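# Find the light fake weight and set it on the red dish

## Task

Among the check weights, one is a counterfeit: it looks the same as the rest but weighs far less. The rocker balance helps find it: its pointer stays over the white field when both pans hold equal loads and swings over a red field when one side is much heavier. Finish with the fake weight lying flat on the red dish, and the dish upright. No other weight may rest on the dish or on the fake, sit above the dish, or lean against the dish or the fake. All of this must hold without the robot holding anything in place.

## Robot and tools

Robot and frame: two 7-joint arms, left_arm and right_arm, each with a parallel gripper. Every position uses one shared world frame. Its origin is on the table top midway between the arms, +x runs out over the table, +z is up, and left_arm sits on the +y side. The names left and right are arm labels, not sides of any camera image.

execute_actions takes "actions", a list holding at most one item, and an optional boolean "pictures" (camera images come by default). An empty list sends no command and just reports the state. An item with "rows" (1 to 15 rows) and "steps" (1 to 15, default 15) is a motion. Each control step lasts 1/30 s and uses one row. If there are fewer rows than steps, the last row repeats. An item with only "steps" (up to 300) is a wait. It returns once that many steps have passed since the previous result, and your reply time counts toward them. A refused call sends the robot nothing.

Row layout: one row covers both arms as 16 numbers, each in [-1, 1]. The first 8 are left_arm and the last 8 are right_arm, even when only one arm should move. Each arm's 8 numbers are 7 joint values followed by the gripper opening. Joint order: waist, shoulder, upper arm roll, elbow, forearm roll, wrist pitch, wrist roll.

Joint values are offsets, not poses. A value of 1.0 equals 2.036 rad. The reference is the joint angles printed in the latest result that lists Joint positions. If no such result exists yet in the scene, or for a second or later call in the same reply, the reference is where the arm stands when the action begins. Each row is measured from that reference, not from the previous row. Sending all zeros therefore pulls the arm back to the reference; it is not a hold. Stated joint ranges in rad: waist -6.283 to 6.283, shoulder -2.059 to 2.094, upper arm roll -6.283 to 6.283, elbow -0.192 to 3.927, forearm roll -6.283 to 6.283, wrist pitch -1.693 to 3.142, wrist roll -6.283 to 6.283. A request more than 0.010 rad beyond an end is refused. True ends may differ from these by up to 0.010 rad, and a target past the real end is clipped to it. When that happens the result may say "joint sent to its limit", possibly about an earlier, still-running action. The absence of that line does not prove there is room left.

Gripper opening is absolute: +1 is fully open (pad gap 0.084 m) and -1 is closed. To grasp, command a value clearly under grip_measured. The lower you go, the harder it squeezes, up to roughly 24 N per pad for parts up to about 6 cm wide. Closing fast can hit harder. Echoing grip_measured back gives a light squeeze that weakens on wide parts, which may then slip. The fingers point along the gripper's +z and separate along its y. end_effector_position is the spot between the closed pads, about 2 cm short of the fingertips. The tips reach about 10 mm further along +z as they close.

Motion limits: joint targets move at most 3.14 rad/s and need 0.16 s to reach that speed. An arm's joints are timed to arrive together. Each step's target stays within 0.623 rad of the measured angle. Targets that would carry the gripper more than 70 mm from where it is get scaled back. While you think, the arms keep heading for the last row sent. They stop once motion stalls, or when a step is HELD for any arm.

Result lines: for each arm, the state line gives end_effector_position (m), end_effector_quat_wxyz, and linear (m/s) and angular (rad/s) velocities. The printed position can be off, more so at long reach. Joint positions and Joint velocities list the 7 joints (rad, rad/s), then the pad gap (m, m/s). grip_measured is the measured opening on the command scale. Joint torques are the drive's total output in joint order. They carry offsets and noise and are nonzero even in free air. "joint command not followed" means a clearance check changed or blocked targets on some steps. HELD marks steps where your row was not fully sent. A TORQUE FAULT happens when contact torque hits a load limit (N m: waist 44.5, shoulder 44.5, upper arm roll 26.7, elbow 26.7, forearm roll 26.7, wrist pitch 17.8, wrist roll 17.8, held load included). The arm backs that joint off, pauses 10 s and drops the rest of the call. MOTOR HOT warns from 65 °C. At 80 °C an OVER-TEMPERATURE FAULT brakes that arm until it cools. Holding loads, even while you think, heats the motors.

zoom_image takes "camera" (cam_head_left, cam_head_right, cam_high, cam_low, cam_left_wrist, cam_right_wrist) and "region" [x0, y0, x1, y1] in pixels of that camera's latest 504x504 image. The top-left corner is (0, 0), and the region can be at most 504 by 504. It returns a closer view. Camera calibrations (K, distortion, T_world_to_cam) are supplied but can be slightly off, and wrist camera poses follow their arm's joint readings.

finished_scene takes "scene", the current scene's number. It cannot be undone and reports whether the goal holds. Replying without any tool call ends everything.

Avoid: knocking anything off the table, arm-on-arm collisions or pressing, dropping or slamming objects, and shoving hard. Occasional outside tugs may hit a held part or nudge loose objects.

Each tool is called after "Request:" as a command line: name --argument value for each argument, lists and objects as JSON in quotes; but a table of rows of numbers goes row by row, as --pt "numbers of a row", without its own name.

## Session

Request:
execute_actions --actions '[]'

Scene clock: 0.00 s of 7600.00 s.
left_arm: end_effector_position=(+0.3253, +0.5458, +0.3913) grip_measured=+1.00 end_effector_quat_wxyz=(-0.080, +0.956, -0.278, +0.039) end_effector_velocity=(-0.000, +0.000, -0.000) end_effector_angular_velocity=(+0.000, +0.001, +0.001) | right_arm: end_effector_position=(+0.4922, -0.3923, +0.1046) grip_measured=+1.00 end_effector_quat_wxyz=(+0.621, +0.291, +0.716, -0.130) end_effector_velocity=(-0.000, -0.000, +0.000) end_effector_angular_velocity=(-0.001, -0.002, -0.001)
Joint positions: left_arm=[ 0.466 -0.381  0.137  1.163  0.08   1.366  1.237  0.084] | right_arm=[ 0.263  0.351  0.07   0.674 -2.021  1.243 -0.129  0.084]
Joint velocities: left_arm=[ 0.001  0.     0.    -0.     0.001 -0.    -0.001 -0.   ] | right_arm=[ 0.001 -0.    -0.    -0.     0.001  0.002 -0.    -0.   ]
Joint torques (N m, as the arm reports them, + toward a larger angle): no reading
camera_calibration (this result's frames):
cam_left_wrist: T_world_to_cam=[[-0.534297, -0.825102, -0.183668, 0.726428], [-0.837026, 0.54675, -0.0212525, 0.0503871], [0.117956, 0.142379, -0.982759, 0.403597], [0, 0, 0, 1]] pos_world=[0.382697, 0.514364, 0.531131]
cam_right_wrist: T_world_to_cam=[[0.581092, 0.789744, 0.196564, 0.0389263], [0.053496, -0.278071, 0.95907, -0.163289], [0.812078, -0.546792, -0.203833, -0.464984], [0, 0, 0, 1]] pos_world=[0.363719, -0.330397, 0.0541753]

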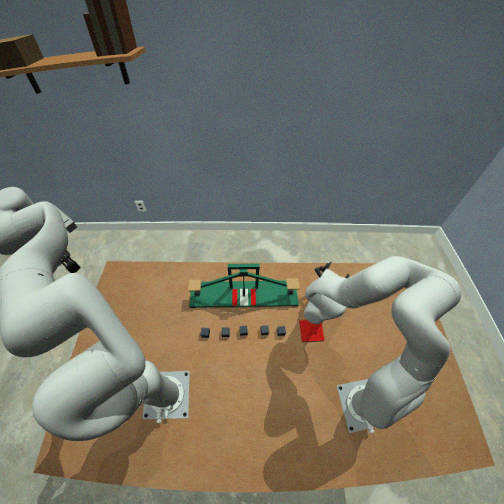

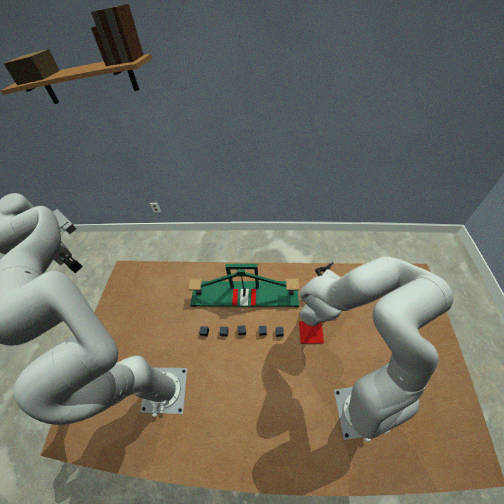

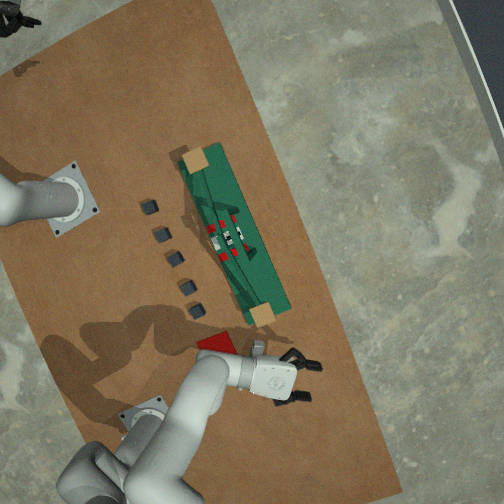

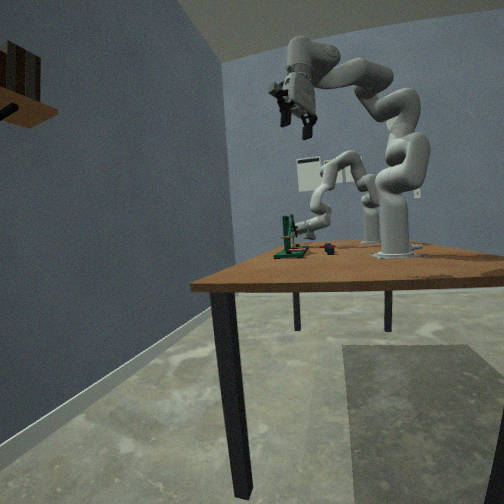

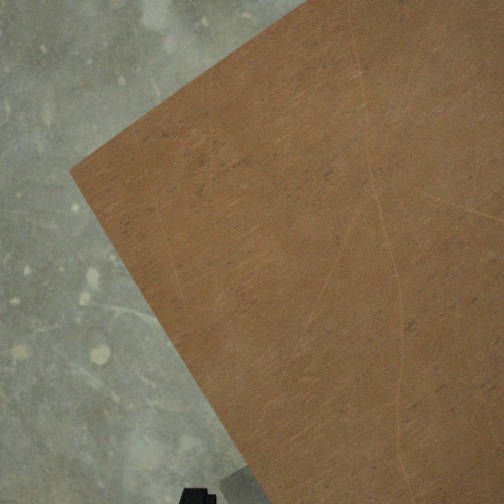

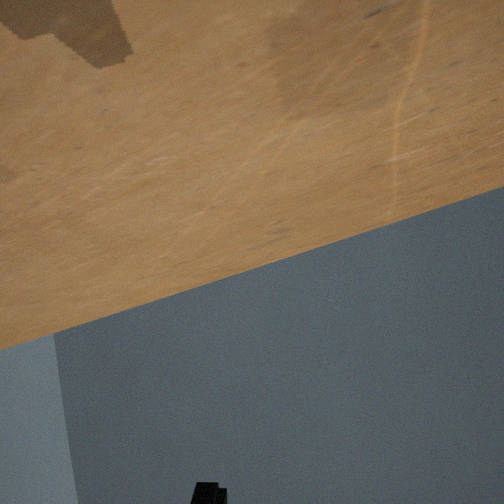

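Request:
zoom_image --camera "cam_high" --region '[120, 130, 320, 370]'

Region (120, 130, 320, 370) of cam_high's 504x504 image, scaled by 2.100, with more detail than that image has.

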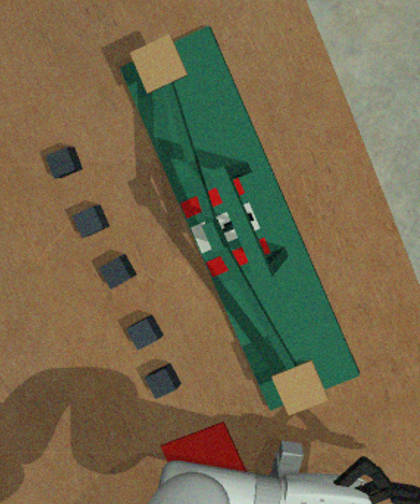

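Request:
execute_actions --actions '[{"rows":[[-0.05,-0.013,-0.007,-0.043,-0.004,-0.021,-0.08,1,0,-0.03,-0.003,0,0.04,0,0.08,1],[-0.1,-0.026,-0.014,-0.086,-0.008,-0.042,-0.16,1,0,-0.06,-0.007,0,0.08,0,0.16,1],[-0.2,-0.052,-0.027,-0.171,-0.016,-0.085,-0.32,1,0,-0.12,-0.014,0,0.16,0,0.32,1],[-0.3,-0.078,-0.04,-0.257,-0.023,-0.127,-0.5,1,0,-0.18,-0.02,0,0.25,0,0.5,1],[-0.4,-0.104,-0.054,-0.343,-0.031,-0.17,-0.7,1,0,-0.24,-0.027,0,0.36,0,0.7,1],[-0.495,-0.129,-0.067,-0.428,-0.039,-0.212,-0.99,1,0,-0.295,-0.034,0,0.49,0,0.99,1]],"steps":15}]' --pictures false

Request:
execute_actions --actions '[{"steps":20}]' --pictures false

Scene clock: 78.00 s of 7600.00 s.
left_arm: end_effector_position=(+0.3772, +0.3731, +0.2942) grip_measured=+1.00 end_effector_quat_wxyz=(-0.036, +0.954, -0.293, +0.053) end_effector_velocity=(-0.016, -0.421, -0.259) end_effector_angular_velocity=(-0.198, +0.168, -0.125) | right_arm: end_effector_position=(+0.4307, -0.4652, +0.2296) grip_measured=+1.00 end_effector_quat_wxyz=(+0.553, +0.789, +0.249, +0.103) end_effector_velocity=(-0.338, -0.091, +0.125) end_effector_angular_velocity=(+3.257, -2.803, -2.942)
Joint positions: left_arm=[ 0.099 -0.496  0.076  0.81   0.045  1.177  0.832  0.084] | right_arm=[ 0.263 -0.091  0.019  0.675 -1.359  1.244  0.631  0.084]
Joint velocities: left_arm=[-0.92  -0.238 -0.116 -0.849 -0.071 -0.392 -0.919 -0.   ] | right_arm=[-0.005 -1.196 -0.142  0.009  2.416  0.002  2.862  0.   ]
Joint torques (N m, as the arm reports them, + toward a larger angle): left_arm=[ -0.58 -12.68   0.65  16.28   0.19  -2.91   0.23] | right_arm=[ -0.17 -14.48   0.46   9.92  -2.27   0.48   0.2 ]
Steps of this call (steps 1 to 90: nothing new was sent; then 74.50 s passed at rest; steps 91 to 105: all 15 steps of this action). Readings (joint positions):
91: left_arm=[0.466 -0.381 0.137 1.163 0.080 1.366 1.237] | right_arm=[0.263 0.351 0.070 0.674 -2.021 1.243 -0.128]
92: left_arm=[0.463 -0.382 0.137 1.161 0.080 1.364 1.231] | right_arm=[0.263 0.349 0.070 0.674 -2.018 1.243 -0.122]
94: left_arm=[0.431 -0.392 0.138 1.134 0.078 1.348 1.174] | right_arm=[0.264 0.330 0.068 0.672 -1.990 1.243 -0.064]
98: left_arm=[0.307 -0.430 0.110 1.014 0.065 1.284 1.040] | right_arm=[0.263 0.193 0.053 0.674 -1.818 1.243 0.165]
105: the state above

Scene clock: 78.67 s of 7600.00 s.
left_arm: end_effector_position=(+0.2761, +0.1657, +0.1510) grip_measured=+1.00 end_effector_quat_wxyz=(+0.001, +0.999, -0.034, +0.004) end_effector_velocity=(-0.140, -0.095, -0.113) end_effector_angular_velocity=(+0.021, +0.104, +2.573) | right_arm: end_effector_position=(+0.3839, -0.4633, +0.2385) grip_measured=+1.00 end_effector_quat_wxyz=(+0.308, +0.786, -0.418, +0.334) end_effector_velocity=(+0.000, +0.000, +0.002) end_effector_angular_velocity=(+0.009, -0.017, -0.011)
Joint positions: left_arm=[-0.495 -0.633  0.005  0.329  0.004  0.953 -0.342  0.084] | right_arm=[ 0.263 -0.249  0.001  0.674 -1.024  1.243  1.885  0.084]
Joint velocities: left_arm=[-0.472 -0.106 -0.054 -0.386 -0.032 -0.175 -3.071 -0.   ] | right_arm=[ 0.001 -0.004 -0.002  0.002  0.002 -0.001  0.016 -0.   ]
Joint torques (N m, as the arm reports them, + toward a larger angle): left_arm=[ 2.61 -6.78  2.98 17.31  0.28 -3.08  0.2 ] | right_arm=[ -0.59 -15.85  -0.02  11.97  -0.9   -0.15  -0.45]
Steps of this call (steps 1 to 20: the robot went on to your last target). Readings (joint positions):
1: left_arm=[0.068 -0.503 0.072 0.782 0.043 1.164 0.801] | right_arm=[0.263 -0.129 0.015 0.676 -1.282 1.244 0.729]
2: left_arm=[0.036 -0.511 0.068 0.755 0.041 1.152 0.769] | right_arm=[0.263 -0.161 0.011 0.676 -1.216 1.244 0.831]
4: left_arm=[-0.030 -0.526 0.060 0.702 0.036 1.127 0.701] | right_arm=[0.263 -0.206 0.006 0.676 -1.123 1.243 1.037]
8: left_arm=[-0.159 -0.556 0.045 0.599 0.027 1.079 0.542] | right_arm=[0.263 -0.239 0.002 0.674 -1.047 1.243 1.454]
20: the state above

Request:
execute_actions --actions '[{"rows":[[-0.023,-0.005,-0.002,-0.019,-0.002,-0.009,-0.25,1,0.01,0,0,0,0.03,-0.01,0.015,1],[-0.023,-0.005,-0.002,-0.019,-0.002,-0.009,-0.29,1,0.025,0,0,0.002,0.07,-0.025,0.035,1],[-0.023,-0.005,-0.002,-0.019,-0.002,-0.009,-0.33,1,0.04,0.005,0,0.004,0.11,-0.04,0.06,1],[-0.023,-0.005,-0.002,-0.019,-0.002,-0.009,-0.38,1,0.056,0.01,0,0.005,0.15,-0.056,0.08,1],[-0.023,-0.005,-0.002,-0.019,-0.002,-0.009,-0.43,1,0.072,0.015,0,0.007,0.19,-0.072,0.105,1],[-0.023,-0.005,-0.002,-0.019,-0.002,-0.009,-0.48,1,0.088,0.02,0,0.008,0.23,-0.088,0.13,1],[-0.023,-0.005,-0.002,-0.019,-0.002,-0.009,-0.53,1,0.104,0.025,0,0.01,0.27,-0.104,0.15,1],[-0.023,-0.005,-0.002,-0.019,-0.002,-0.009,-0.58,1,0.12,0.03,0,0.011,0.31,-0.12,0.17,1],[-0.023,-0.005,-0.002,-0.019,-0.002,-0.009,-0.63,1,0.136,0.036,0,0.013,0.35,-0.136,0.195,1],[-0.023,-0.005,-0.002,-0.019,-0.002,-0.009,-0.67,1,0.152,0.042,0,0.014,0.39,-0.152,0.22,1],[-0.023,-0.005,-0.002,-0.019,-0.002,-0.009,-0.71,1,0.168,0.048,0,0.016,0.43,-0.168,0.24,1],[-0.023,-0.005,-0.002,-0.019,-0.002,-0.009,-0.74,1,0.182,0.054,0,0.017,0.46,-0.182,0.26,1],[-0.023,-0.005,-0.002,-0.019,-0.002,-0.009,-0.76,1,0.193,0.059,0,0.018,0.485,-0.193,0.278,1],[-0.023,-0.005,-0.002,-0.019,-0.002,-0.009,-0.775,1,0.201,0.062,0,0.019,0.503,-0.201,0.289,1]],"steps":15}]' --pictures false

Request:
execute_actions --actions '[{"steps":25}]'

Scene clock: 99.60 s of 7600.00 s.
left_arm: end_effector_position=(+0.2620, +0.1570, +0.1397) grip_measured=+1.00 end_effector_quat_wxyz=(-0.001, +0.809, +0.588, -0.001) end_effector_velocity=(-0.000, +0.000, -0.000) end_effector_angular_velocity=(+0.005, -0.000, +2.225) | right_arm: end_effector_position=(+0.3270, -0.2778, +0.1610) grip_measured=+1.00 end_effector_quat_wxyz=(+0.091, +0.770, -0.609, +0.165) end_effector_velocity=(-0.183, +0.468, -0.124) end_effector_angular_velocity=(+1.365, +0.140, -0.906)
Joint positions: left_arm=[-0.541 -0.643  0.001  0.29  -0.     0.934 -1.714  0.084] | right_arm=[ 0.492 -0.189  0.002  0.695 -0.439  1.015  2.213  0.084]
Joint velocities: left_arm=[ 0.    -0.    -0.    -0.001  0.001 -0.    -2.226 -0.   ] | right_arm=[ 0.591  0.218 -0.001  0.055  1.426 -0.587  0.845 -0.   ]
Joint torques (N m, as the arm reports them, + toward a larger angle): left_arm=[-0.2  -6.29  1.36 14.57  0.35 -2.46  0.87] | right_arm=[ -0.1  -17.62  -0.32  11.46  -0.44  -1.18  -0.3 ]
Steps of this call (steps 1 to 30: the robot went on to your last target; steps 31 to 90: nothing new was sent; then 17.43 s passed at rest; steps 91 to 105: all 15 steps of this action). Readings (joint positions):
91: left_arm=[-0.541 -0.643 0.000 0.292 0.001 0.934 -0.778] | right_arm=[0.263 -0.250 0.001 0.674 -1.024 1.243 1.887]
92: left_arm=[-0.541 -0.643 0.000 0.292 0.001 0.934 -0.784] | right_arm=[0.265 -0.250 0.000 0.675 -1.018 1.241 1.889]
94: left_arm=[-0.541 -0.643 0.001 0.291 0.000 0.934 -0.840] | right_arm=[0.282 -0.250 -0.002 0.676 -0.965 1.223 1.916]
98: left_arm=[-0.541 -0.643 0.001 0.290 -0.000 0.934 -1.107] | right_arm=[0.358 -0.234 0.002 0.683 -0.771 1.148 2.023]
105: the state above

Scene clock: 100.43 s of 7600.00 s.
left_arm: end_effector_position=(+0.2620, +0.1570, +0.1396) grip_measured=+1.00 end_effector_quat_wxyz=(-0.001, +0.744, +0.668, -0.001) end_effector_velocity=(+0.000, -0.000, +0.000) end_effector_angular_velocity=(-0.001, -0.000, +0.002) | right_arm: end_effector_position=(+0.2667, -0.1429, +0.1408) grip_measured=+1.00 end_effector_quat_wxyz=(+0.001, -0.669, +0.744, -0.000) end_effector_velocity=(-0.000, +0.000, -0.000) end_effector_angular_velocity=(+0.001, +0.001, -0.000)
Joint positions: left_arm=[-0.541 -0.643  0.001  0.29  -0.     0.934 -1.92   0.084] | right_arm=[ 0.672 -0.123  0.001  0.713 -0.001  0.834  2.473  0.084]
Joint velocities: left_arm=[ 0.001  0.     0.     0.002 -0.001  0.    -0.    -0.   ] | right_arm=[ 0.001  0.001 -0.     0.     0.001 -0.001  0.     0.   ]
Joint torques (N m, as the arm reports them, + toward a larger angle): left_arm=[ 0.42 -6.03  1.51 14.88 -0.12 -2.29  0.19] | right_arm=[ -0.61 -19.28  -0.68  11.65   0.1   -1.46  -0.39]
Steps of this call (steps 1 to 25: the robot went on to your last target). Readings (joint positions):
1: left_arm=[-0.541 -0.643 0.001 0.290 -0.000 0.934 -1.783] | right_arm=[0.511 -0.182 0.002 0.697 -0.392 0.996 2.241]
2: left_arm=[-0.541 -0.643 0.001 0.290 -0.000 0.934 -1.837] | right_arm=[0.531 -0.174 0.002 0.699 -0.343 0.976 2.270]
4: left_arm=[-0.541 -0.643 0.001 0.290 -0.000 0.934 -1.895] | right_arm=[0.572 -0.160 0.002 0.703 -0.245 0.935 2.328]
8: left_arm=[-0.541 -0.643 0.001 0.290 -0.000 0.934 -1.917] | right_arm=[0.650 -0.131 0.002 0.711 -0.057 0.858 2.439]
25: the state above
camera_calibration (this result's frames):
cam_left_wrist: T_world_to_cam=[[0.992756, -0.119654, -0.0108824, -0.20933], [-0.119593, -0.992804, 0.00614245, 0.25453], [-0.0115391, -0.0047965, -0.999922, 0.278564], [0, 0, 0, 1]] pos_world=[0.241468, 0.228987, 0.274701]
cam_right_wrist: T_world_to_cam=[[-0.991649, 0.128901, -0.00414679, 0.319124], [0.128933, 0.991615, -0.00872595, 0.18096], [0.00298723, -0.00918773, -0.999953, 0.266543], [0, 0, 0, 1]] pos_world=[0.292331, -0.218129, 0.269433]

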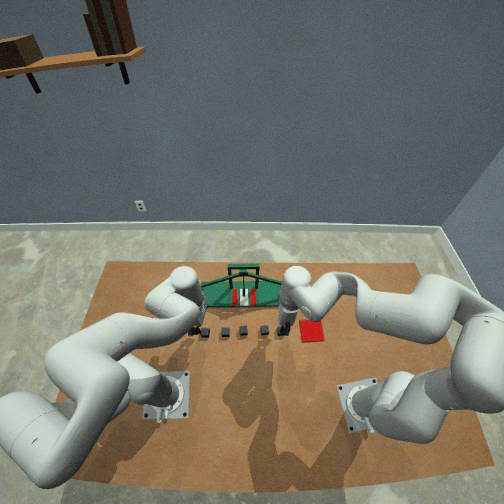

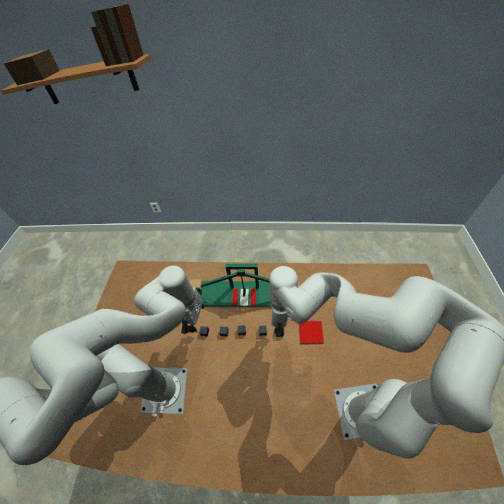

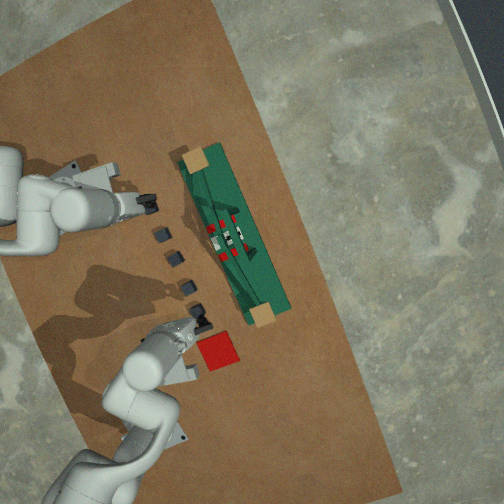

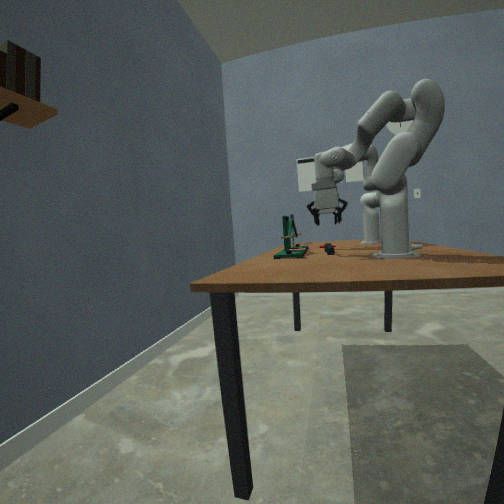

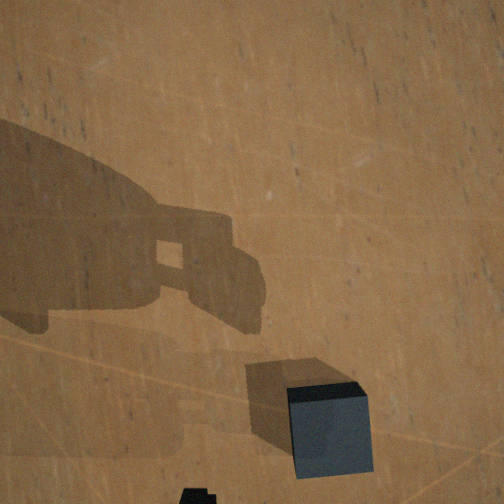

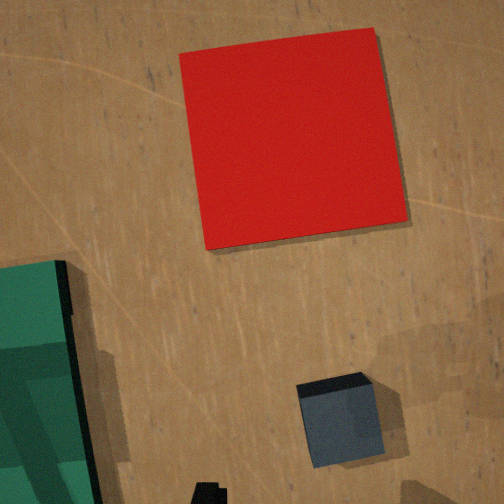

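Request:
execute_actions --actions '[{"rows":[[-0.001,0.015,0,-0.004,0,-0.02,-0.01,1,0,0.01,0,-0.003,0,-0.013,-0.008,1],[-0.002,0.035,0,-0.01,0,-0.045,-0.02,1,0.001,0.024,0,-0.007,0,-0.031,-0.016,1],[-0.003,0.06,0,-0.018,0,-0.078,-0.03,1,0.001,0.04,0,-0.012,0,-0.052,-0.026,1],[-0.004,0.085,0,-0.025,0,-0.11,-0.04,1,0.001,0.057,0,-0.017,0,-0.074,-0.036,1],[-0.005,0.11,0,-0.033,0,-0.143,-0.048,1,0.001,0.074,0,-0.023,0,-0.096,-0.0437,1],[-0.0054,0.135,0,-0.04,0,-0.175,-0.048,1,0.001,0.091,0,-0.028,0,-0.118,-0.0437,1],[-0.0054,0.158,0,-0.047,0,-0.205,-0.048,1,0.001,0.107,0,-0.033,0,-0.139,-0.0437,1],[-0.0054,0.178,0,-0.053,0,-0.231,-0.048,1,0.001,0.120,0,-0.037,0,-0.156,-0.0437,1],[-0.0054,0.192,0,-0.057,0,-0.25,-0.048,1,0.001,0.130,0,-0.040,0,-0.169,-0.0437,1],[-0.0054,0.2024,0,-0.0603,0,-0.2632,-0.048,1,0.001,0.1368,0,-0.0418,0,-0.1776,-0.0437,1]],"steps":15}]' --pictures false

Request:
execute_actions --actions '[{"steps":10}]'

Scene clock: 130.33 s of 7600.00 s.
left_arm: end_effector_position=(+0.2590, +0.1555, +0.0271) grip_measured=+1.00 end_effector_quat_wxyz=(-0.005, +0.715, +0.700, -0.002) end_effector_velocity=(+0.019, -0.010, -0.021) end_effector_angular_velocity=(-0.042, -0.085, +0.003) | right_arm: end_effector_position=(+0.2637, -0.1446, +0.0265) grip_measured=+1.00 end_effector_quat_wxyz=(-0.004, -0.702, +0.713, -0.000) end_effector_velocity=(+0.031, +0.029, +0.007) end_effector_angular_velocity=(+0.094, -0.093, +0.002)
Joint positions: left_arm=[-0.552 -0.237  0.001  0.166 -0.     0.413 -2.017  0.084] | right_arm=[ 0.674  0.154  0.001  0.626 -0.001  0.48   2.385  0.084]
Joint velocities: left_arm=[-0.     0.135 -0.002 -0.015  0.001 -0.245 -0.006  0.   ] | right_arm=[-0.001  0.032 -0.003  0.033 -0.001 -0.132 -0.004  0.   ]
Joint torques (N m, as the arm reports them, + toward a larger angle): left_arm=[ -0.5  -18.04   1.04  12.94   0.3   -2.53   0.15] | right_arm=[ -0.53 -26.05  -1.06  10.4    0.04  -1.7   -0.31]
Steps of this call (steps 1 to 15: the robot went on to your last target; steps 16 to 90: nothing new was sent; then 26.40 s passed at rest; steps 91 to 105: all 15 steps of this action). Readings (joint positions):
91: left_arm=[-0.541 -0.643 0.001 0.290 -0.000 0.934 -1.920] | right_arm=[0.672 -0.123 0.001 0.713 -0.000 0.834 2.473]
92: left_arm=[-0.542 -0.639 0.001 0.289 -0.000 0.928 -1.923] | right_arm=[0.672 -0.120 0.001 0.712 -0.000 0.829 2.470]
94: left_arm=[-0.544 -0.607 0.001 0.282 -0.000 0.882 -1.942] | right_arm=[0.673 -0.096 0.001 0.707 -0.000 0.794 2.452]
98: left_arm=[-0.550 -0.456 0.001 0.235 -0.000 0.691 -1.997] | right_arm=[0.674 0.013 0.001 0.671 -0.001 0.657 2.400]
105: the state above

Scene clock: 130.67 s of 7600.00 s.
left_arm: end_effector_position=(+0.2619, +0.1539, +0.0274) grip_measured=+1.00 end_effector_quat_wxyz=(+0.000, +0.715, +0.700, -0.000) end_effector_velocity=(-0.003, +0.002, -0.003) end_effector_angular_velocity=(+0.004, +0.008, -0.001) | right_arm: end_effector_position=(+0.2658, -0.1424, +0.0276) grip_measured=+1.00 end_effector_quat_wxyz=(+0.000, -0.702, +0.712, -0.000) end_effector_velocity=(-0.001, -0.002, -0.003) end_effector_angular_velocity=(-0.005, +0.004, -0.002)
Joint positions: left_arm=[-0.552 -0.232  0.001  0.168 -0.     0.399 -2.017  0.084] | right_arm=[ 0.674  0.154  0.001  0.628 -0.001  0.473  2.384  0.084]
Joint velocities: left_arm=[ 0.     0.006  0.    -0.005  0.    -0.001  0.001 -0.   ] | right_arm=[-0.001  0.005 -0.001 -0.003 -0.001 -0.001  0.     0.   ]
Joint torques (N m, as the arm reports them, + toward a larger angle): left_arm=[ -0.04 -12.11   1.18  10.13  -0.01  -2.54   0.14] | right_arm=[ -0.61 -22.63  -1.01   9.22   0.23  -1.71  -0.33]
Steps of this call (steps 1 to 10: the robot went on to your last target). Readings (joint positions):
1: left_arm=[-0.552 -0.234 0.001 0.166 -0.000 0.406 -2.017] | right_arm=[0.674 0.154 0.001 0.627 -0.001 0.477 2.384]
2: left_arm=[-0.552 -0.233 0.001 0.168 -0.000 0.403 -2.017] | right_arm=[0.674 0.154 0.001 0.629 -0.001 0.475 2.384]
4: left_arm=[-0.552 -0.233 0.001 0.169 -0.000 0.400 -2.017] | right_arm=[0.674 0.153 0.001 0.630 -0.001 0.473 2.384]
8: left_arm=[-0.552 -0.232 0.001 0.168 -0.000 0.399 -2.017] | right_arm=[0.674 0.154 0.001 0.629 -0.001 0.473 2.384]
10: the state above
camera_calibration (this result's frames):
cam_left_wrist: T_world_to_cam=[[0.999416, -0.0330703, -0.00859731, -0.225967], [-0.0330145, -0.999433, 0.00655392, 0.230454], [-0.00880918, -0.00626626, -0.999942, 0.16582], [0, 0, 0, 1]] pos_world=[0.234904, 0.22389, 0.162357]
cam_right_wrist: T_world_to_cam=[[-0.999265, 0.0381863, -0.00333209, 0.306855], [0.0382158, 0.999226, -0.00928226, 0.204867], [0.00297506, -0.00940278, -0.999951, 0.153331], [0, 0, 0, 1]] pos_world=[0.298344, -0.214984, 0.156247]

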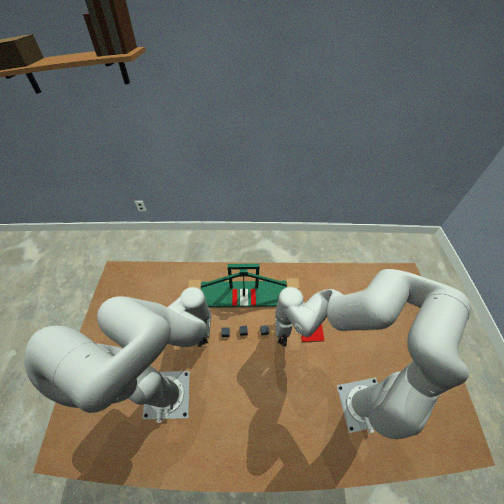

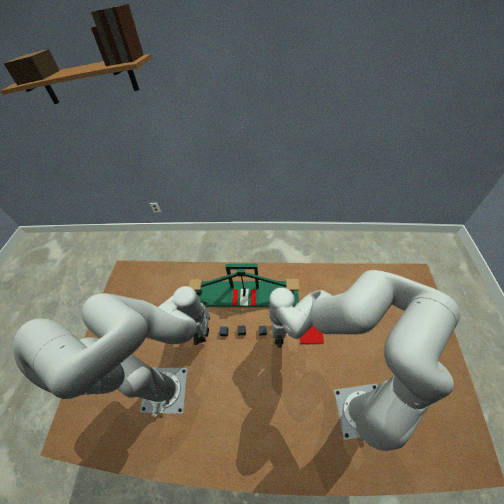

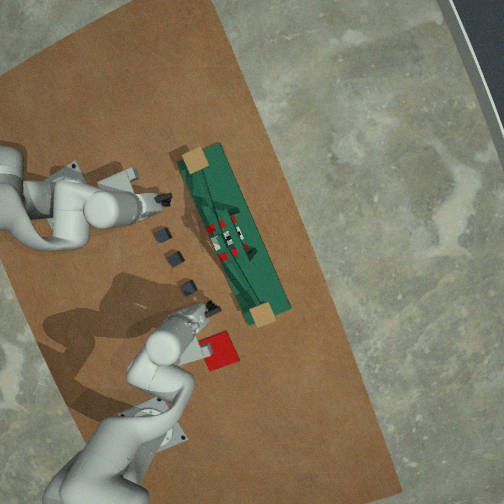

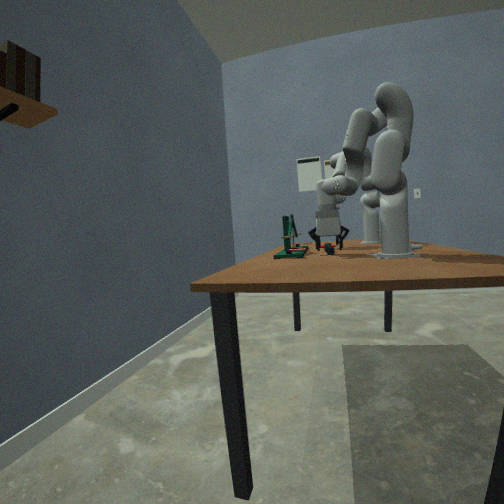

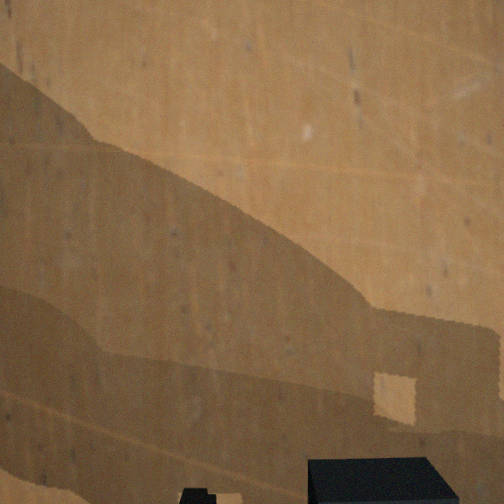

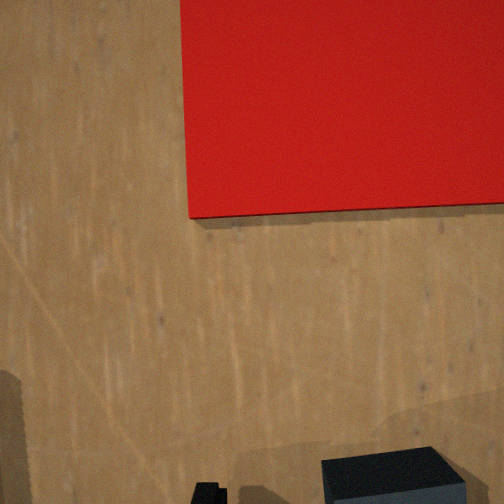

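Request:
execute_actions --actions '[{"rows":[[0,0,0,0,0,0,0,0.7,0,0,0,0,0,0,0,0.7],[0,0,0,0,0,0,0,0.4,0,0,0,0,0,0,0,0.4],[0,0,0,0,0,0,0,0.2,0,0,0,0,0,0,0,0.2],[0,0,0,0,0,0,0,0,0,0,0,0,0,0,0,0],[0,0,0,0,0,0,0,-0.1,0,0,0,0,0,0,0,-0.1],[0,0,0,0,0,0,0,-0.2,0,0,0,0,0,0,0,-0.2],[0,0,0,0,0,0,0,-0.3,0,0,0,0,0,0,0,-0.3],[0,0,0,0,0,0,0,-0.4,0,0,0,0,0,0,0,-0.4],[0,0,0,0,0,0,0,-0.5,0,0,0,0,0,0,0,-0.5],[0,0,0,0,0,0,0,-0.6,0,0,0,0,0,0,0,-0.6],[0,0,0,0,0,0,0,-0.7,0,0,0,0,0,0,0,-0.7]],"steps":15}]' --pictures false

Request:
execute_actions --actions '[{"rows":[[0,0,0,0,0,0,0,-0.7,0,0,0,0,0,0,0,-0.7],[0,0,0,0,0,0,0,-0.7,0,0,0,0,0,0,0,-0.7],[0,0,0,0,0,0,0,-0.7,0,0,0,0,0,0,0,-0.7],[0,0,0,0,0,0,0,-0.7,0,0,0,0,0,0,0,-0.7],[0,-0.015,0,0.004,0,0.02,0,-0.7,0,-0.01,0,0.003,0,0.013,0,-0.7],[0,-0.035,0,0.01,0,0.045,0,-0.7,0,-0.024,0,0.007,0,0.031,0,-0.7],[0,-0.06,0,0.018,0,0.078,0,-0.7,0,-0.04,0,0.012,0,0.052,0,-0.7],[0,-0.085,0,0.025,0,0.11,0,-0.7,0,-0.057,0,0.017,0,0.074,0,-0.7],[0,-0.11,0,0.033,0,0.143,0,-0.7,0,-0.074,0,0.023,0,0.096,0,-0.7],[0,-0.135,0,0.04,0,0.175,0,-0.7,0,-0.091,0,0.028,0,0.118,0,-0.7],[0,-0.158,0,0.047,0,0.205,0,-0.7,0,-0.107,0,0.033,0,0.139,0,-0.7],[0,-0.178,0,0.053,0,0.231,0,-0.7,0,-0.120,0,0.037,0,0.156,0,-0.7],[0,-0.192,0,0.057,0,0.25,0,-0.7,0,-0.130,0,0.040,0,0.169,0,-0.7],[0,-0.2024,0,0.0603,0,0.2632,0,-0.7,0,-0.1368,0,0.0418,0,0.1776,0,-0.7]],"steps":15}]' --pictures false

Request:
execute_actions --actions '[{"steps":10}]' --pictures false

Scene clock: 160.27 s of 7600.00 s.
left_arm: end_effector_position=(+0.2618, +0.1540, +0.0273) grip_measured=-0.33 end_effector_quat_wxyz=(+0.000, +0.715, +0.700, -0.000) end_effector_velocity=(+0.000, -0.000, +0.000) end_effector_angular_velocity=(-0.000, -0.001, -0.001) | right_arm: end_effector_position=(+0.2660, -0.1424, +0.0277) grip_measured=-0.32 end_effector_quat_wxyz=(+0.001, -0.702, +0.713, -0.000) end_effector_velocity=(-0.000, -0.000, -0.000) end_effector_angular_velocity=(-0.001, +0.001, +0.001)
Joint positions: left_arm=[-0.552 -0.232  0.001  0.168 -0.     0.399 -2.017  0.03 ] | right_arm=[ 0.674  0.154  0.001  0.628 -0.001  0.473  2.384  0.03 ]
Joint velocities: left_arm=[-0.001 -0.     0.     0.    -0.    -0.     0.    -0.   ] | right_arm=[ 0.001 -0.    -0.    -0.     0.     0.001 -0.     0.   ]
Joint torques (N m, as the arm reports them, + toward a larger angle): left_arm=[ -0.03 -12.24   1.17  10.4    0.16  -2.57   0.24] | right_arm=[ -0.63 -22.1   -0.82   9.02   0.19  -1.46  -0.38]
Steps of this call (steps 1 to 30: the robot went on to your last target; steps 31 to 90: nothing new was sent; then 26.10 s passed at rest; steps 91 to 105: all 15 steps of this action). Readings (joint positions):
91: left_arm=[-0.552 -0.231 0.001 0.167 -0.000 0.399 -2.017] | right_arm=[0.674 0.155 0.001 0.628 -0.001 0.473 2.384]
92: left_arm=[-0.552 -0.231 0.001 0.167 -0.000 0.399 -2.017] | right_arm=[0.674 0.155 0.001 0.628 -0.001 0.473 2.384]
94: left_arm=[-0.552 -0.231 0.001 0.168 -0.000 0.399 -2.017] | right_arm=[0.674 0.155 0.001 0.628 -0.001 0.473 2.384]
98: left_arm=[-0.553 -0.232 0.001 0.168 -0.000 0.399 -2.017] | right_arm=[0.674 0.154 0.001 0.628 -0.001 0.473 2.384]
105: the state above

Scene clock: 160.77 s of 7600.00 s.
left_arm: end_effector_position=(+0.2680, +0.1507, +0.1147) grip_measured=-0.33 end_effector_quat_wxyz=(+0.003, +0.715, +0.699, +0.001) end_effector_velocity=(-0.039, +0.020, +0.345) end_effector_angular_velocity=(-0.017, -0.035, -0.003) | right_arm: end_effector_position=(+0.2701, -0.1383, +0.1218) grip_measured=-0.32 end_effector_quat_wxyz=(+0.005, -0.702, +0.713, -0.000) end_effector_velocity=(-0.015, -0.015, +0.339) end_effector_angular_velocity=(+0.045, -0.045, +0.000)
Joint positions: left_arm=[-0.553 -0.551  0.001  0.265 -0.     0.809 -2.017  0.03 ] | right_arm=[ 0.674 -0.074  0.001  0.701 -0.001  0.764  2.384  0.03 ]
Joint velocities: left_arm=[ 0.    -1.198 -0.001  0.362  0.002  1.521  0.    -0.   ] | right_arm=[-0.    -0.799  0.     0.249  0.     0.985 -0.001  0.   ]
Joint torques (N m, as the arm reports them, + toward a larger angle): left_arm=[ 0.02 -1.6   1.33 12.12  0.2  -2.98  0.19] | right_arm=[ -0.49 -13.29  -0.59   9.52   0.13  -1.71  -0.46]
Steps of this call (steps 1 to 15: all 15 steps of this action). Readings (joint positions):
1: left_arm=[-0.552 -0.232 0.001 0.168 -0.000 0.399 -2.017] | right_arm=[0.674 0.154 0.001 0.628 -0.001 0.473 2.384]
2: left_arm=[-0.552 -0.232 0.001 0.168 -0.000 0.399 -2.017] | right_arm=[0.674 0.154 0.001 0.628 -0.001 0.473 2.384]
4: left_arm=[-0.552 -0.232 0.001 0.168 -0.000 0.399 -2.017] | right_arm=[0.674 0.154 0.001 0.628 -0.001 0.473 2.384]
8: left_arm=[-0.552 -0.268 0.001 0.175 -0.000 0.451 -2.017] | right_arm=[0.674 0.128 0.001 0.633 -0.001 0.513 2.384]
15: the state above

Scene clock: 161.10 s of 7600.00 s.
left_arm: end_effector_position=(+0.2599, +0.1548, +0.1386) grip_measured=-0.33 end_effector_quat_wxyz=(-0.002, +0.715, +0.699, -0.001) end_effector_velocity=(+0.006, -0.003, +0.008) end_effector_angular_velocity=(-0.009, -0.018, -0.000) | right_arm: end_effector_position=(+0.2656, -0.1428, +0.1399) grip_measured=-0.32 end_effector_quat_wxyz=(-0.000, -0.702, +0.713, -0.000) end_effector_velocity=(+0.006, +0.006, +0.011) end_effector_angular_velocity=(+0.020, -0.019, +0.000)
Joint positions: left_arm=[-0.552 -0.642  0.001  0.288 -0.     0.934 -2.017  0.03 ] | right_arm=[ 0.674 -0.122  0.001  0.712 -0.001  0.834  2.384  0.03 ]
Joint velocities: left_arm=[-0.    -0.007 -0.     0.017 -0.     0.004 -0.     0.   ] | right_arm=[ 0.001 -0.009 -0.001  0.018  0.    -0.    -0.    -0.   ]
Joint torques (N m, as the arm reports them, + toward a larger angle): left_arm=[ 0.43 -6.76  1.39 15.44 -0.04 -2.68  0.05] | right_arm=[ -0.71 -19.52  -0.56  12.24   0.03  -1.77  -0.35]
Steps of this call (steps 1 to 10: the robot went on to your last target). Readings (joint positions):
1: left_arm=[-0.553 -0.587 0.001 0.276 -0.000 0.855 -2.017] | right_arm=[0.674 -0.097 0.001 0.708 -0.001 0.793 2.384]
2: left_arm=[-0.553 -0.615 0.001 0.284 -0.000 0.890 -2.017] | right_arm=[0.674 -0.113 0.001 0.713 -0.001 0.811 2.384]
4: left_arm=[-0.553 -0.638 0.001 0.291 -0.000 0.921 -2.017] | right_arm=[0.674 -0.123 0.001 0.715 -0.001 0.827 2.384]
8: left_arm=[-0.552 -0.641 0.001 0.287 -0.000 0.933 -2.017] | right_arm=[0.674 -0.122 0.001 0.711 -0.001 0.834 2.384]
10: the state above

Request:
execute_actions --actions '[{"rows":[[0.006,0.011,0,0.011,0,0,0.006,-0.7,-0.006,0.006,0,0.009,0,0.003,-0.006,-0.7],[0.015,0.027,0,0.027,0,0,0.015,-0.7,-0.016,0.016,0,0.023,0,0.008,-0.016,-0.7],[0.027,0.049,0,0.049,0,0,0.027,-0.7,-0.029,0.028,0,0.042,0,0.014,-0.029,-0.7],[0.04,0.074,0,0.074,0,0,0.04,-0.7,-0.043,0.042,0,0.063,0,0.021,-0.043,-0.7],[0.054,0.098,0,0.099,0,0,0.054,-0.7,-0.057,0.056,0,0.084,0,0.028,-0.057,-0.7],[0.068,0.123,0,0.124,0,0,0.068,-0.7,-0.072,0.070,0,0.105,0,0.035,-0.072,-0.7],[0.081,0.148,0,0.148,0,0,0.081,-0.7,-0.086,0.084,0,0.126,0,0.042,-0.086,-0.7],[0.095,0.172,0,0.173,0,0,0.095,-0.7,-0.1,0.098,0,0.147,0,0.049,-0.1,-0.7],[0.108,0.197,0,0.198,0,0,0.108,-0.7,-0.115,0.112,0,0.168,0,0.056,-0.115,-0.7],[0.122,0.221,0,0.222,0,0,0.122,-0.7,-0.129,0.126,0,0.189,0,0.063,-0.129,-0.7],[0.134,0.243,0,0.244,0,0,0.134,-0.7,-0.142,0.139,0,0.208,0,0.069,-0.142,-0.7],[0.143,0.26,0,0.261,0,0,0.143,-0.7,-0.152,0.148,0,0.222,0,0.074,-0.152,-0.7],[0.1503,0.2733,0,0.2745,0,0,0.1498,-0.7,-0.1596,0.1558,0,0.2332,0,0.0774,-0.1596,-0.7]],"steps":15}]' --pictures false

Request:
execute_actions --actions '[{"steps":15}]'

Scene clock: 177.07 s of 7600.00 s.
left_arm: end_effector_position=(+0.4186, +0.1918, +0.1713) grip_measured=-0.33 end_effector_quat_wxyz=(-0.000, +0.714, +0.700, -0.000) end_effector_velocity=(+0.385, +0.185, -0.008) end_effector_angular_velocity=(-0.001, +0.002, +0.045) | right_arm: end_effector_position=(+0.4268, -0.1845, +0.1682) grip_measured=-0.32 end_effector_quat_wxyz=(+0.000, -0.700, +0.714, -0.000) end_effector_velocity=(+0.351, -0.198, +0.034) end_effector_angular_velocity=(-0.004, -0.014, -0.078)
Joint positions: left_arm=[-0.289 -0.163  0.002  0.769 -0.     0.934 -1.755  0.03 ] | right_arm=[ 0.384  0.161 -0.001  1.135 -0.001  0.974  2.096  0.03 ]
Joint velocities: left_arm=[ 0.627  1.145  0.02   1.137  0.    -0.006  0.601  0.   ] | right_arm=[-0.64   0.613 -0.042  0.9   -0.003  0.277 -0.601 -0.   ]
Joint torques (N m, as the arm reports them, + toward a larger angle): left_arm=[ -2.24 -27.63   0.75  12.06   0.09  -2.09  -0.07] | right_arm=[  3.59 -33.74   2.09  10.02   0.11  -1.32   0.15]
Steps of this call (steps 1 to 30: the robot went on to your last target; steps 31 to 90: nothing new was sent; then 12.47 s passed at rest; steps 91 to 105: all 15 steps of this action). Readings (joint positions):
91: left_arm=[-0.552 -0.643 0.001 0.290 -0.000 0.935 -2.017] | right_arm=[0.674 -0.124 0.001 0.714 -0.001 0.834 2.384]
92: left_arm=[-0.551 -0.640 0.001 0.293 -0.000 0.935 -2.015] | right_arm=[0.672 -0.121 0.001 0.717 -0.001 0.836 2.381]
94: left_arm=[-0.534 -0.608 0.000 0.321 -0.000 0.935 -1.998] | right_arm=[0.654 -0.102 0.003 0.742 -0.000 0.846 2.362]
98: left_arm=[-0.455 -0.464 0.000 0.467 -0.000 0.934 -1.920] | right_arm=[0.568 -0.018 0.002 0.869 -0.001 0.886 2.277]
105: the state above

Scene clock: 177.57 s of 7600.00 s.
left_arm: end_effector_position=(+0.4440, +0.2047, +0.1699) grip_measured=-0.33 end_effector_quat_wxyz=(-0.001, +0.714, +0.700, -0.001) end_effector_velocity=(+0.002, +0.002, -0.000) end_effector_angular_velocity=(-0.000, -0.001, +0.005) | right_arm: end_effector_position=(+0.4443, -0.1938, +0.1701) grip_measured=-0.32 end_effector_quat_wxyz=(-0.000, -0.702, +0.712, -0.000) end_effector_velocity=(+0.001, -0.000, -0.000) end_effector_angular_velocity=(+0.001, +0.001, -0.002)
Joint positions: left_arm=[-0.247 -0.086  0.001  0.846 -0.     0.934 -1.713  0.03 ] | right_arm=[ 0.35   0.195  0.001  1.186 -0.001  0.992  2.059  0.03 ]
Joint velocities: left_arm=[ 0.003  0.005  0.002  0.005 -0.    -0.001  0.    -0.   ] | right_arm=[-0.001  0.003 -0.     0.003  0.001  0.001 -0.    -0.   ]
Joint torques (N m, as the arm reports them, + toward a larger angle): left_arm=[  0.22 -23.29   0.88  15.35   0.12  -2.7    0.22] | right_arm=[ -0.3  -28.64  -0.78  12.95   0.02  -1.7   -0.34]
Steps of this call (steps 1 to 15: the robot went on to your last target). Readings (joint positions):
1: left_arm=[-0.271 -0.129 0.003 0.803 0.000 0.933 -1.738] | right_arm=[0.366 0.178 -0.003 1.160 -0.001 0.981 2.080]
2: left_arm=[-0.258 -0.107 0.005 0.825 0.000 0.933 -1.726] | right_arm=[0.355 0.187 -0.005 1.173 -0.001 0.985 2.070]
4: left_arm=[-0.248 -0.090 0.005 0.840 0.000 0.934 -1.717] | right_arm=[0.349 0.193 -0.004 1.182 -0.001 0.990 2.063]
8: left_arm=[-0.248 -0.087 -0.001 0.844 -0.000 0.935 -1.713] | right_arm=[0.352 0.194 0.004 1.184 -0.000 0.992 2.060]
15: the state above
camera_calibration (this result's frames):
cam_left_wrist: T_world_to_cam=[[0.999409, -0.0325281, -0.0110953, -0.404773], [-0.0324639, -0.999455, 0.00592124, 0.286133], [-0.0112818, -0.00555755, -0.999921, 0.311198], [0, 0, 0, 1]] pos_world=[0.417334, 0.27454, 0.304988]
cam_right_wrist: T_world_to_cam=[[-0.999277, 0.0379332, -0.00239583, 0.487446], [0.0379561, 0.999226, -0.0103594, 0.25098], [0.00200101, -0.0104429, -0.999943, 0.295032], [0, 0, 0, 1]] pos_world=[0.476977, -0.266195, 0.298783]

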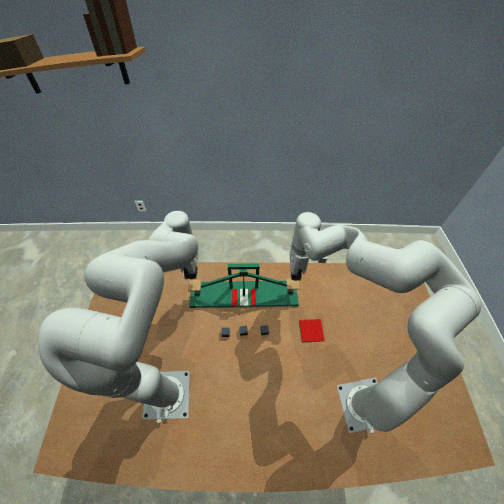

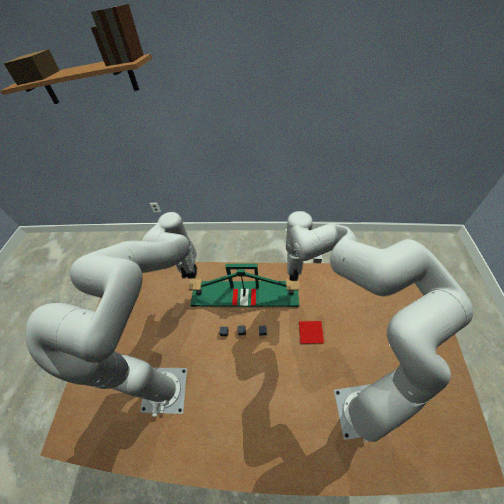

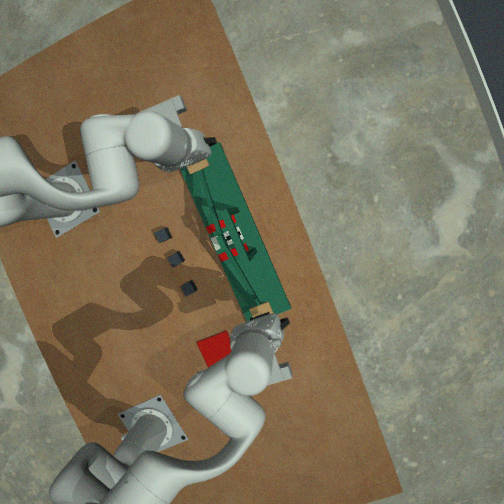

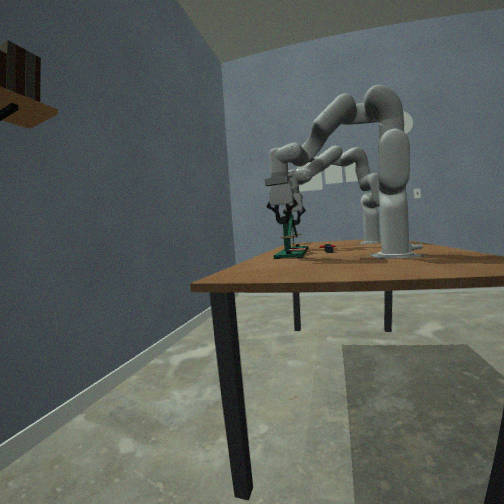

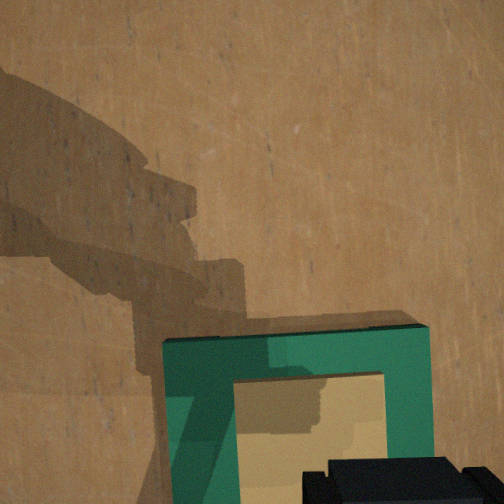

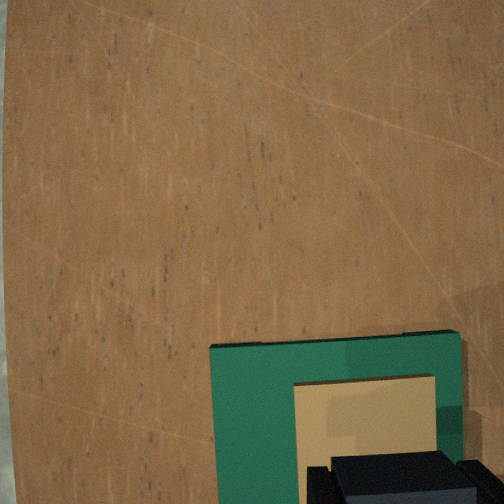

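Request:
execute_actions --actions '[{"rows":[[0,0.001,0,-0.006,0,-0.006,0,-0.7,0,0.002,0,-0.003,0,-0.005,0,-0.7],[0,0.002,0,-0.014,0,-0.014,0,-0.7,0,0.005,0,-0.007,0,-0.012,0,-0.7],[0,0.003,0,-0.022,0,-0.023,0,-0.7,0,0.008,0,-0.011,0,-0.02,0,-0.7],[0,0.005,0,-0.03,0,-0.033,0,-0.7,0,0.012,0,-0.016,0,-0.028,0,-0.7],[0,0.007,0,-0.038,0,-0.043,0,-0.7,0,0.016,0,-0.021,0,-0.037,0,-0.7],[0,0.009,0,-0.045,0,-0.053,0,-0.7,0.001,0.019,0,-0.025,0,-0.045,0.001,-0.7],[0,0.011,0,-0.051,0,-0.062,0,-0.7,0.001,0.022,0,-0.029,0,-0.052,0.001,-0.7],[0,0.013,0,-0.056,0,-0.069,0,-0.7,0.001,0.025,0,-0.033,0,-0.058,0.001,-0.7],[0,0.014,0,-0.059,0,-0.074,0,-0.7,0.001,0.027,0,-0.035,0,-0.062,0.001,-0.7],[0,0.0147,0,-0.0614,0,-0.0771,0,-0.7,0.001,0.0279,0,-0.0369,0,-0.0653,0.0015,-0.7]],"steps":15}]'

Scene clock: 220.40 s of 7600.00 s.
left_arm: end_effector_position=(+0.4276, +0.2074, +0.1213) grip_measured=-0.33 end_effector_quat_wxyz=(-0.001, +0.714, +0.700, -0.001) end_effector_velocity=(+0.018, -0.003, +0.012) end_effector_angular_velocity=(-0.010, -0.065, -0.003) | right_arm: end_effector_position=(+0.4405, -0.1945, +0.1210) grip_measured=-0.32 end_effector_quat_wxyz=(-0.001, -0.701, +0.713, +0.000) end_effector_velocity=(+0.019, +0.007, +0.018) end_effector_angular_velocity=(+0.031, -0.065, -0.005)
Joint positions: left_arm=[-0.247 -0.056  0.001  0.722 -0.     0.78  -1.713  0.03 ] | right_arm=[ 0.352  0.252  0.001  1.111 -0.001  0.861  2.062  0.03 ]
Joint velocities: left_arm=[ 0.    -0.008 -0.001  0.014  0.001 -0.044  0.002  0.   ] | right_arm=[-0.001 -0.015 -0.003  0.02  -0.001 -0.037  0.002 -0.   ]
Joint torques (N m, as the arm reports them, + toward a larger angle): left_arm=[  0.16 -23.47   0.92  14.45   0.46  -2.71   0.1 ] | right_arm=[ -0.73 -30.08  -0.98  12.68   0.01  -1.87  -0.39]
Steps of this call (steps 1 to 15: the robot went on to your last target; steps 16 to 90: nothing new was sent; then 39.33 s passed at rest; steps 91 to 105: all 15 steps of this action). Readings (joint positions):
91: left_arm=[-0.246 -0.085 0.001 0.847 -0.000 0.934 -1.712] | right_arm=[0.349 0.195 0.001 1.186 -0.001 0.991 2.059]
92: left_arm=[-0.247 -0.085 0.001 0.845 -0.000 0.931 -1.712] | right_arm=[0.349 0.196 0.001 1.185 -0.001 0.989 2.059]
94: left_arm=[-0.247 -0.084 0.001 0.829 -0.000 0.913 -1.713] | right_arm=[0.350 0.201 0.001 1.178 -0.001 0.973 2.059]
98: left_arm=[-0.247 -0.071 0.001 0.769 -0.000 0.847 -1.713] | right_arm=[0.351 0.227 0.001 1.143 -0.001 0.916 2.060]
105: the state above
camera_calibration (this result's frames):
cam_left_wrist: T_world_to_cam=[[0.999415, -0.0324699, -0.0107162, -0.38888], [-0.0324076, -0.999457, 0.00593687, 0.288576], [-0.0109031, -0.00558611, -0.999925, 0.262252], [0, 0, 0, 1]] pos_world=[0.400864, 0.277257, 0.256351]
cam_right_wrist: T_world_to_cam=[[-0.999248, 0.0387578, -0.00125286, 0.48357], [0.0387691, 0.999189, -0.0108834, 0.251033], [0.000830026, -0.0109238, -0.99994, 0.246429], [0, 0, 0, 1]] pos_world=[0.473269, -0.266879, 0.249752]

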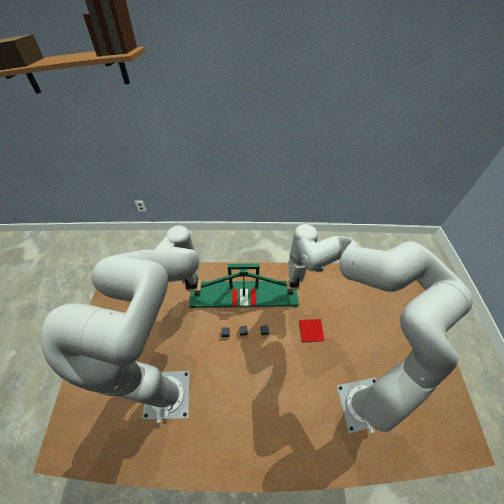

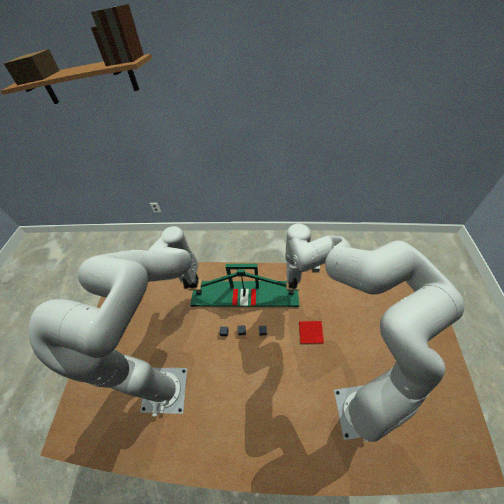

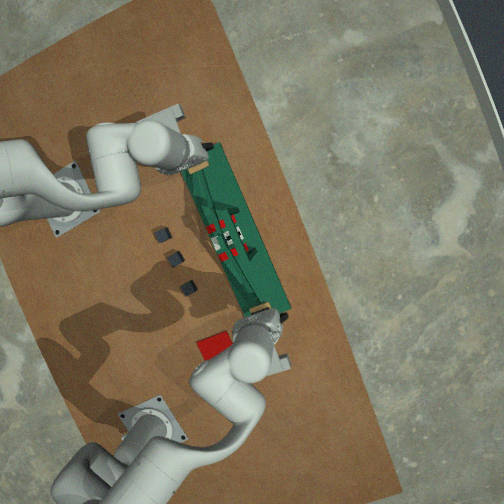

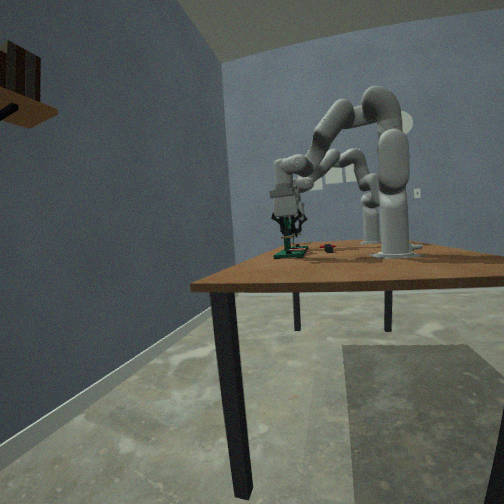

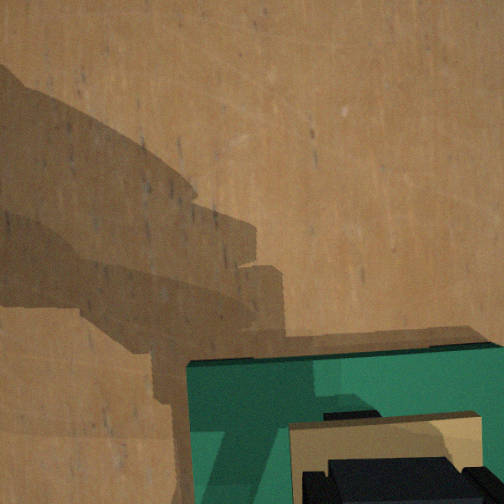

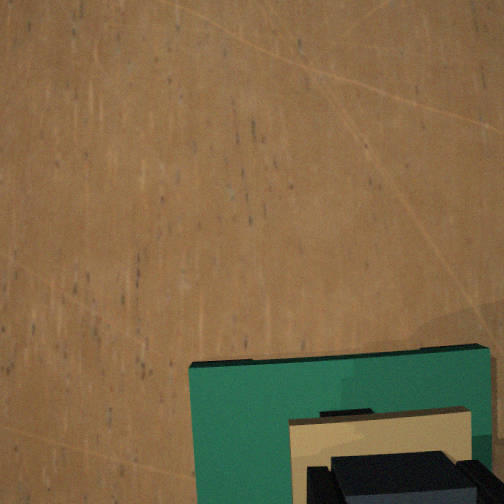

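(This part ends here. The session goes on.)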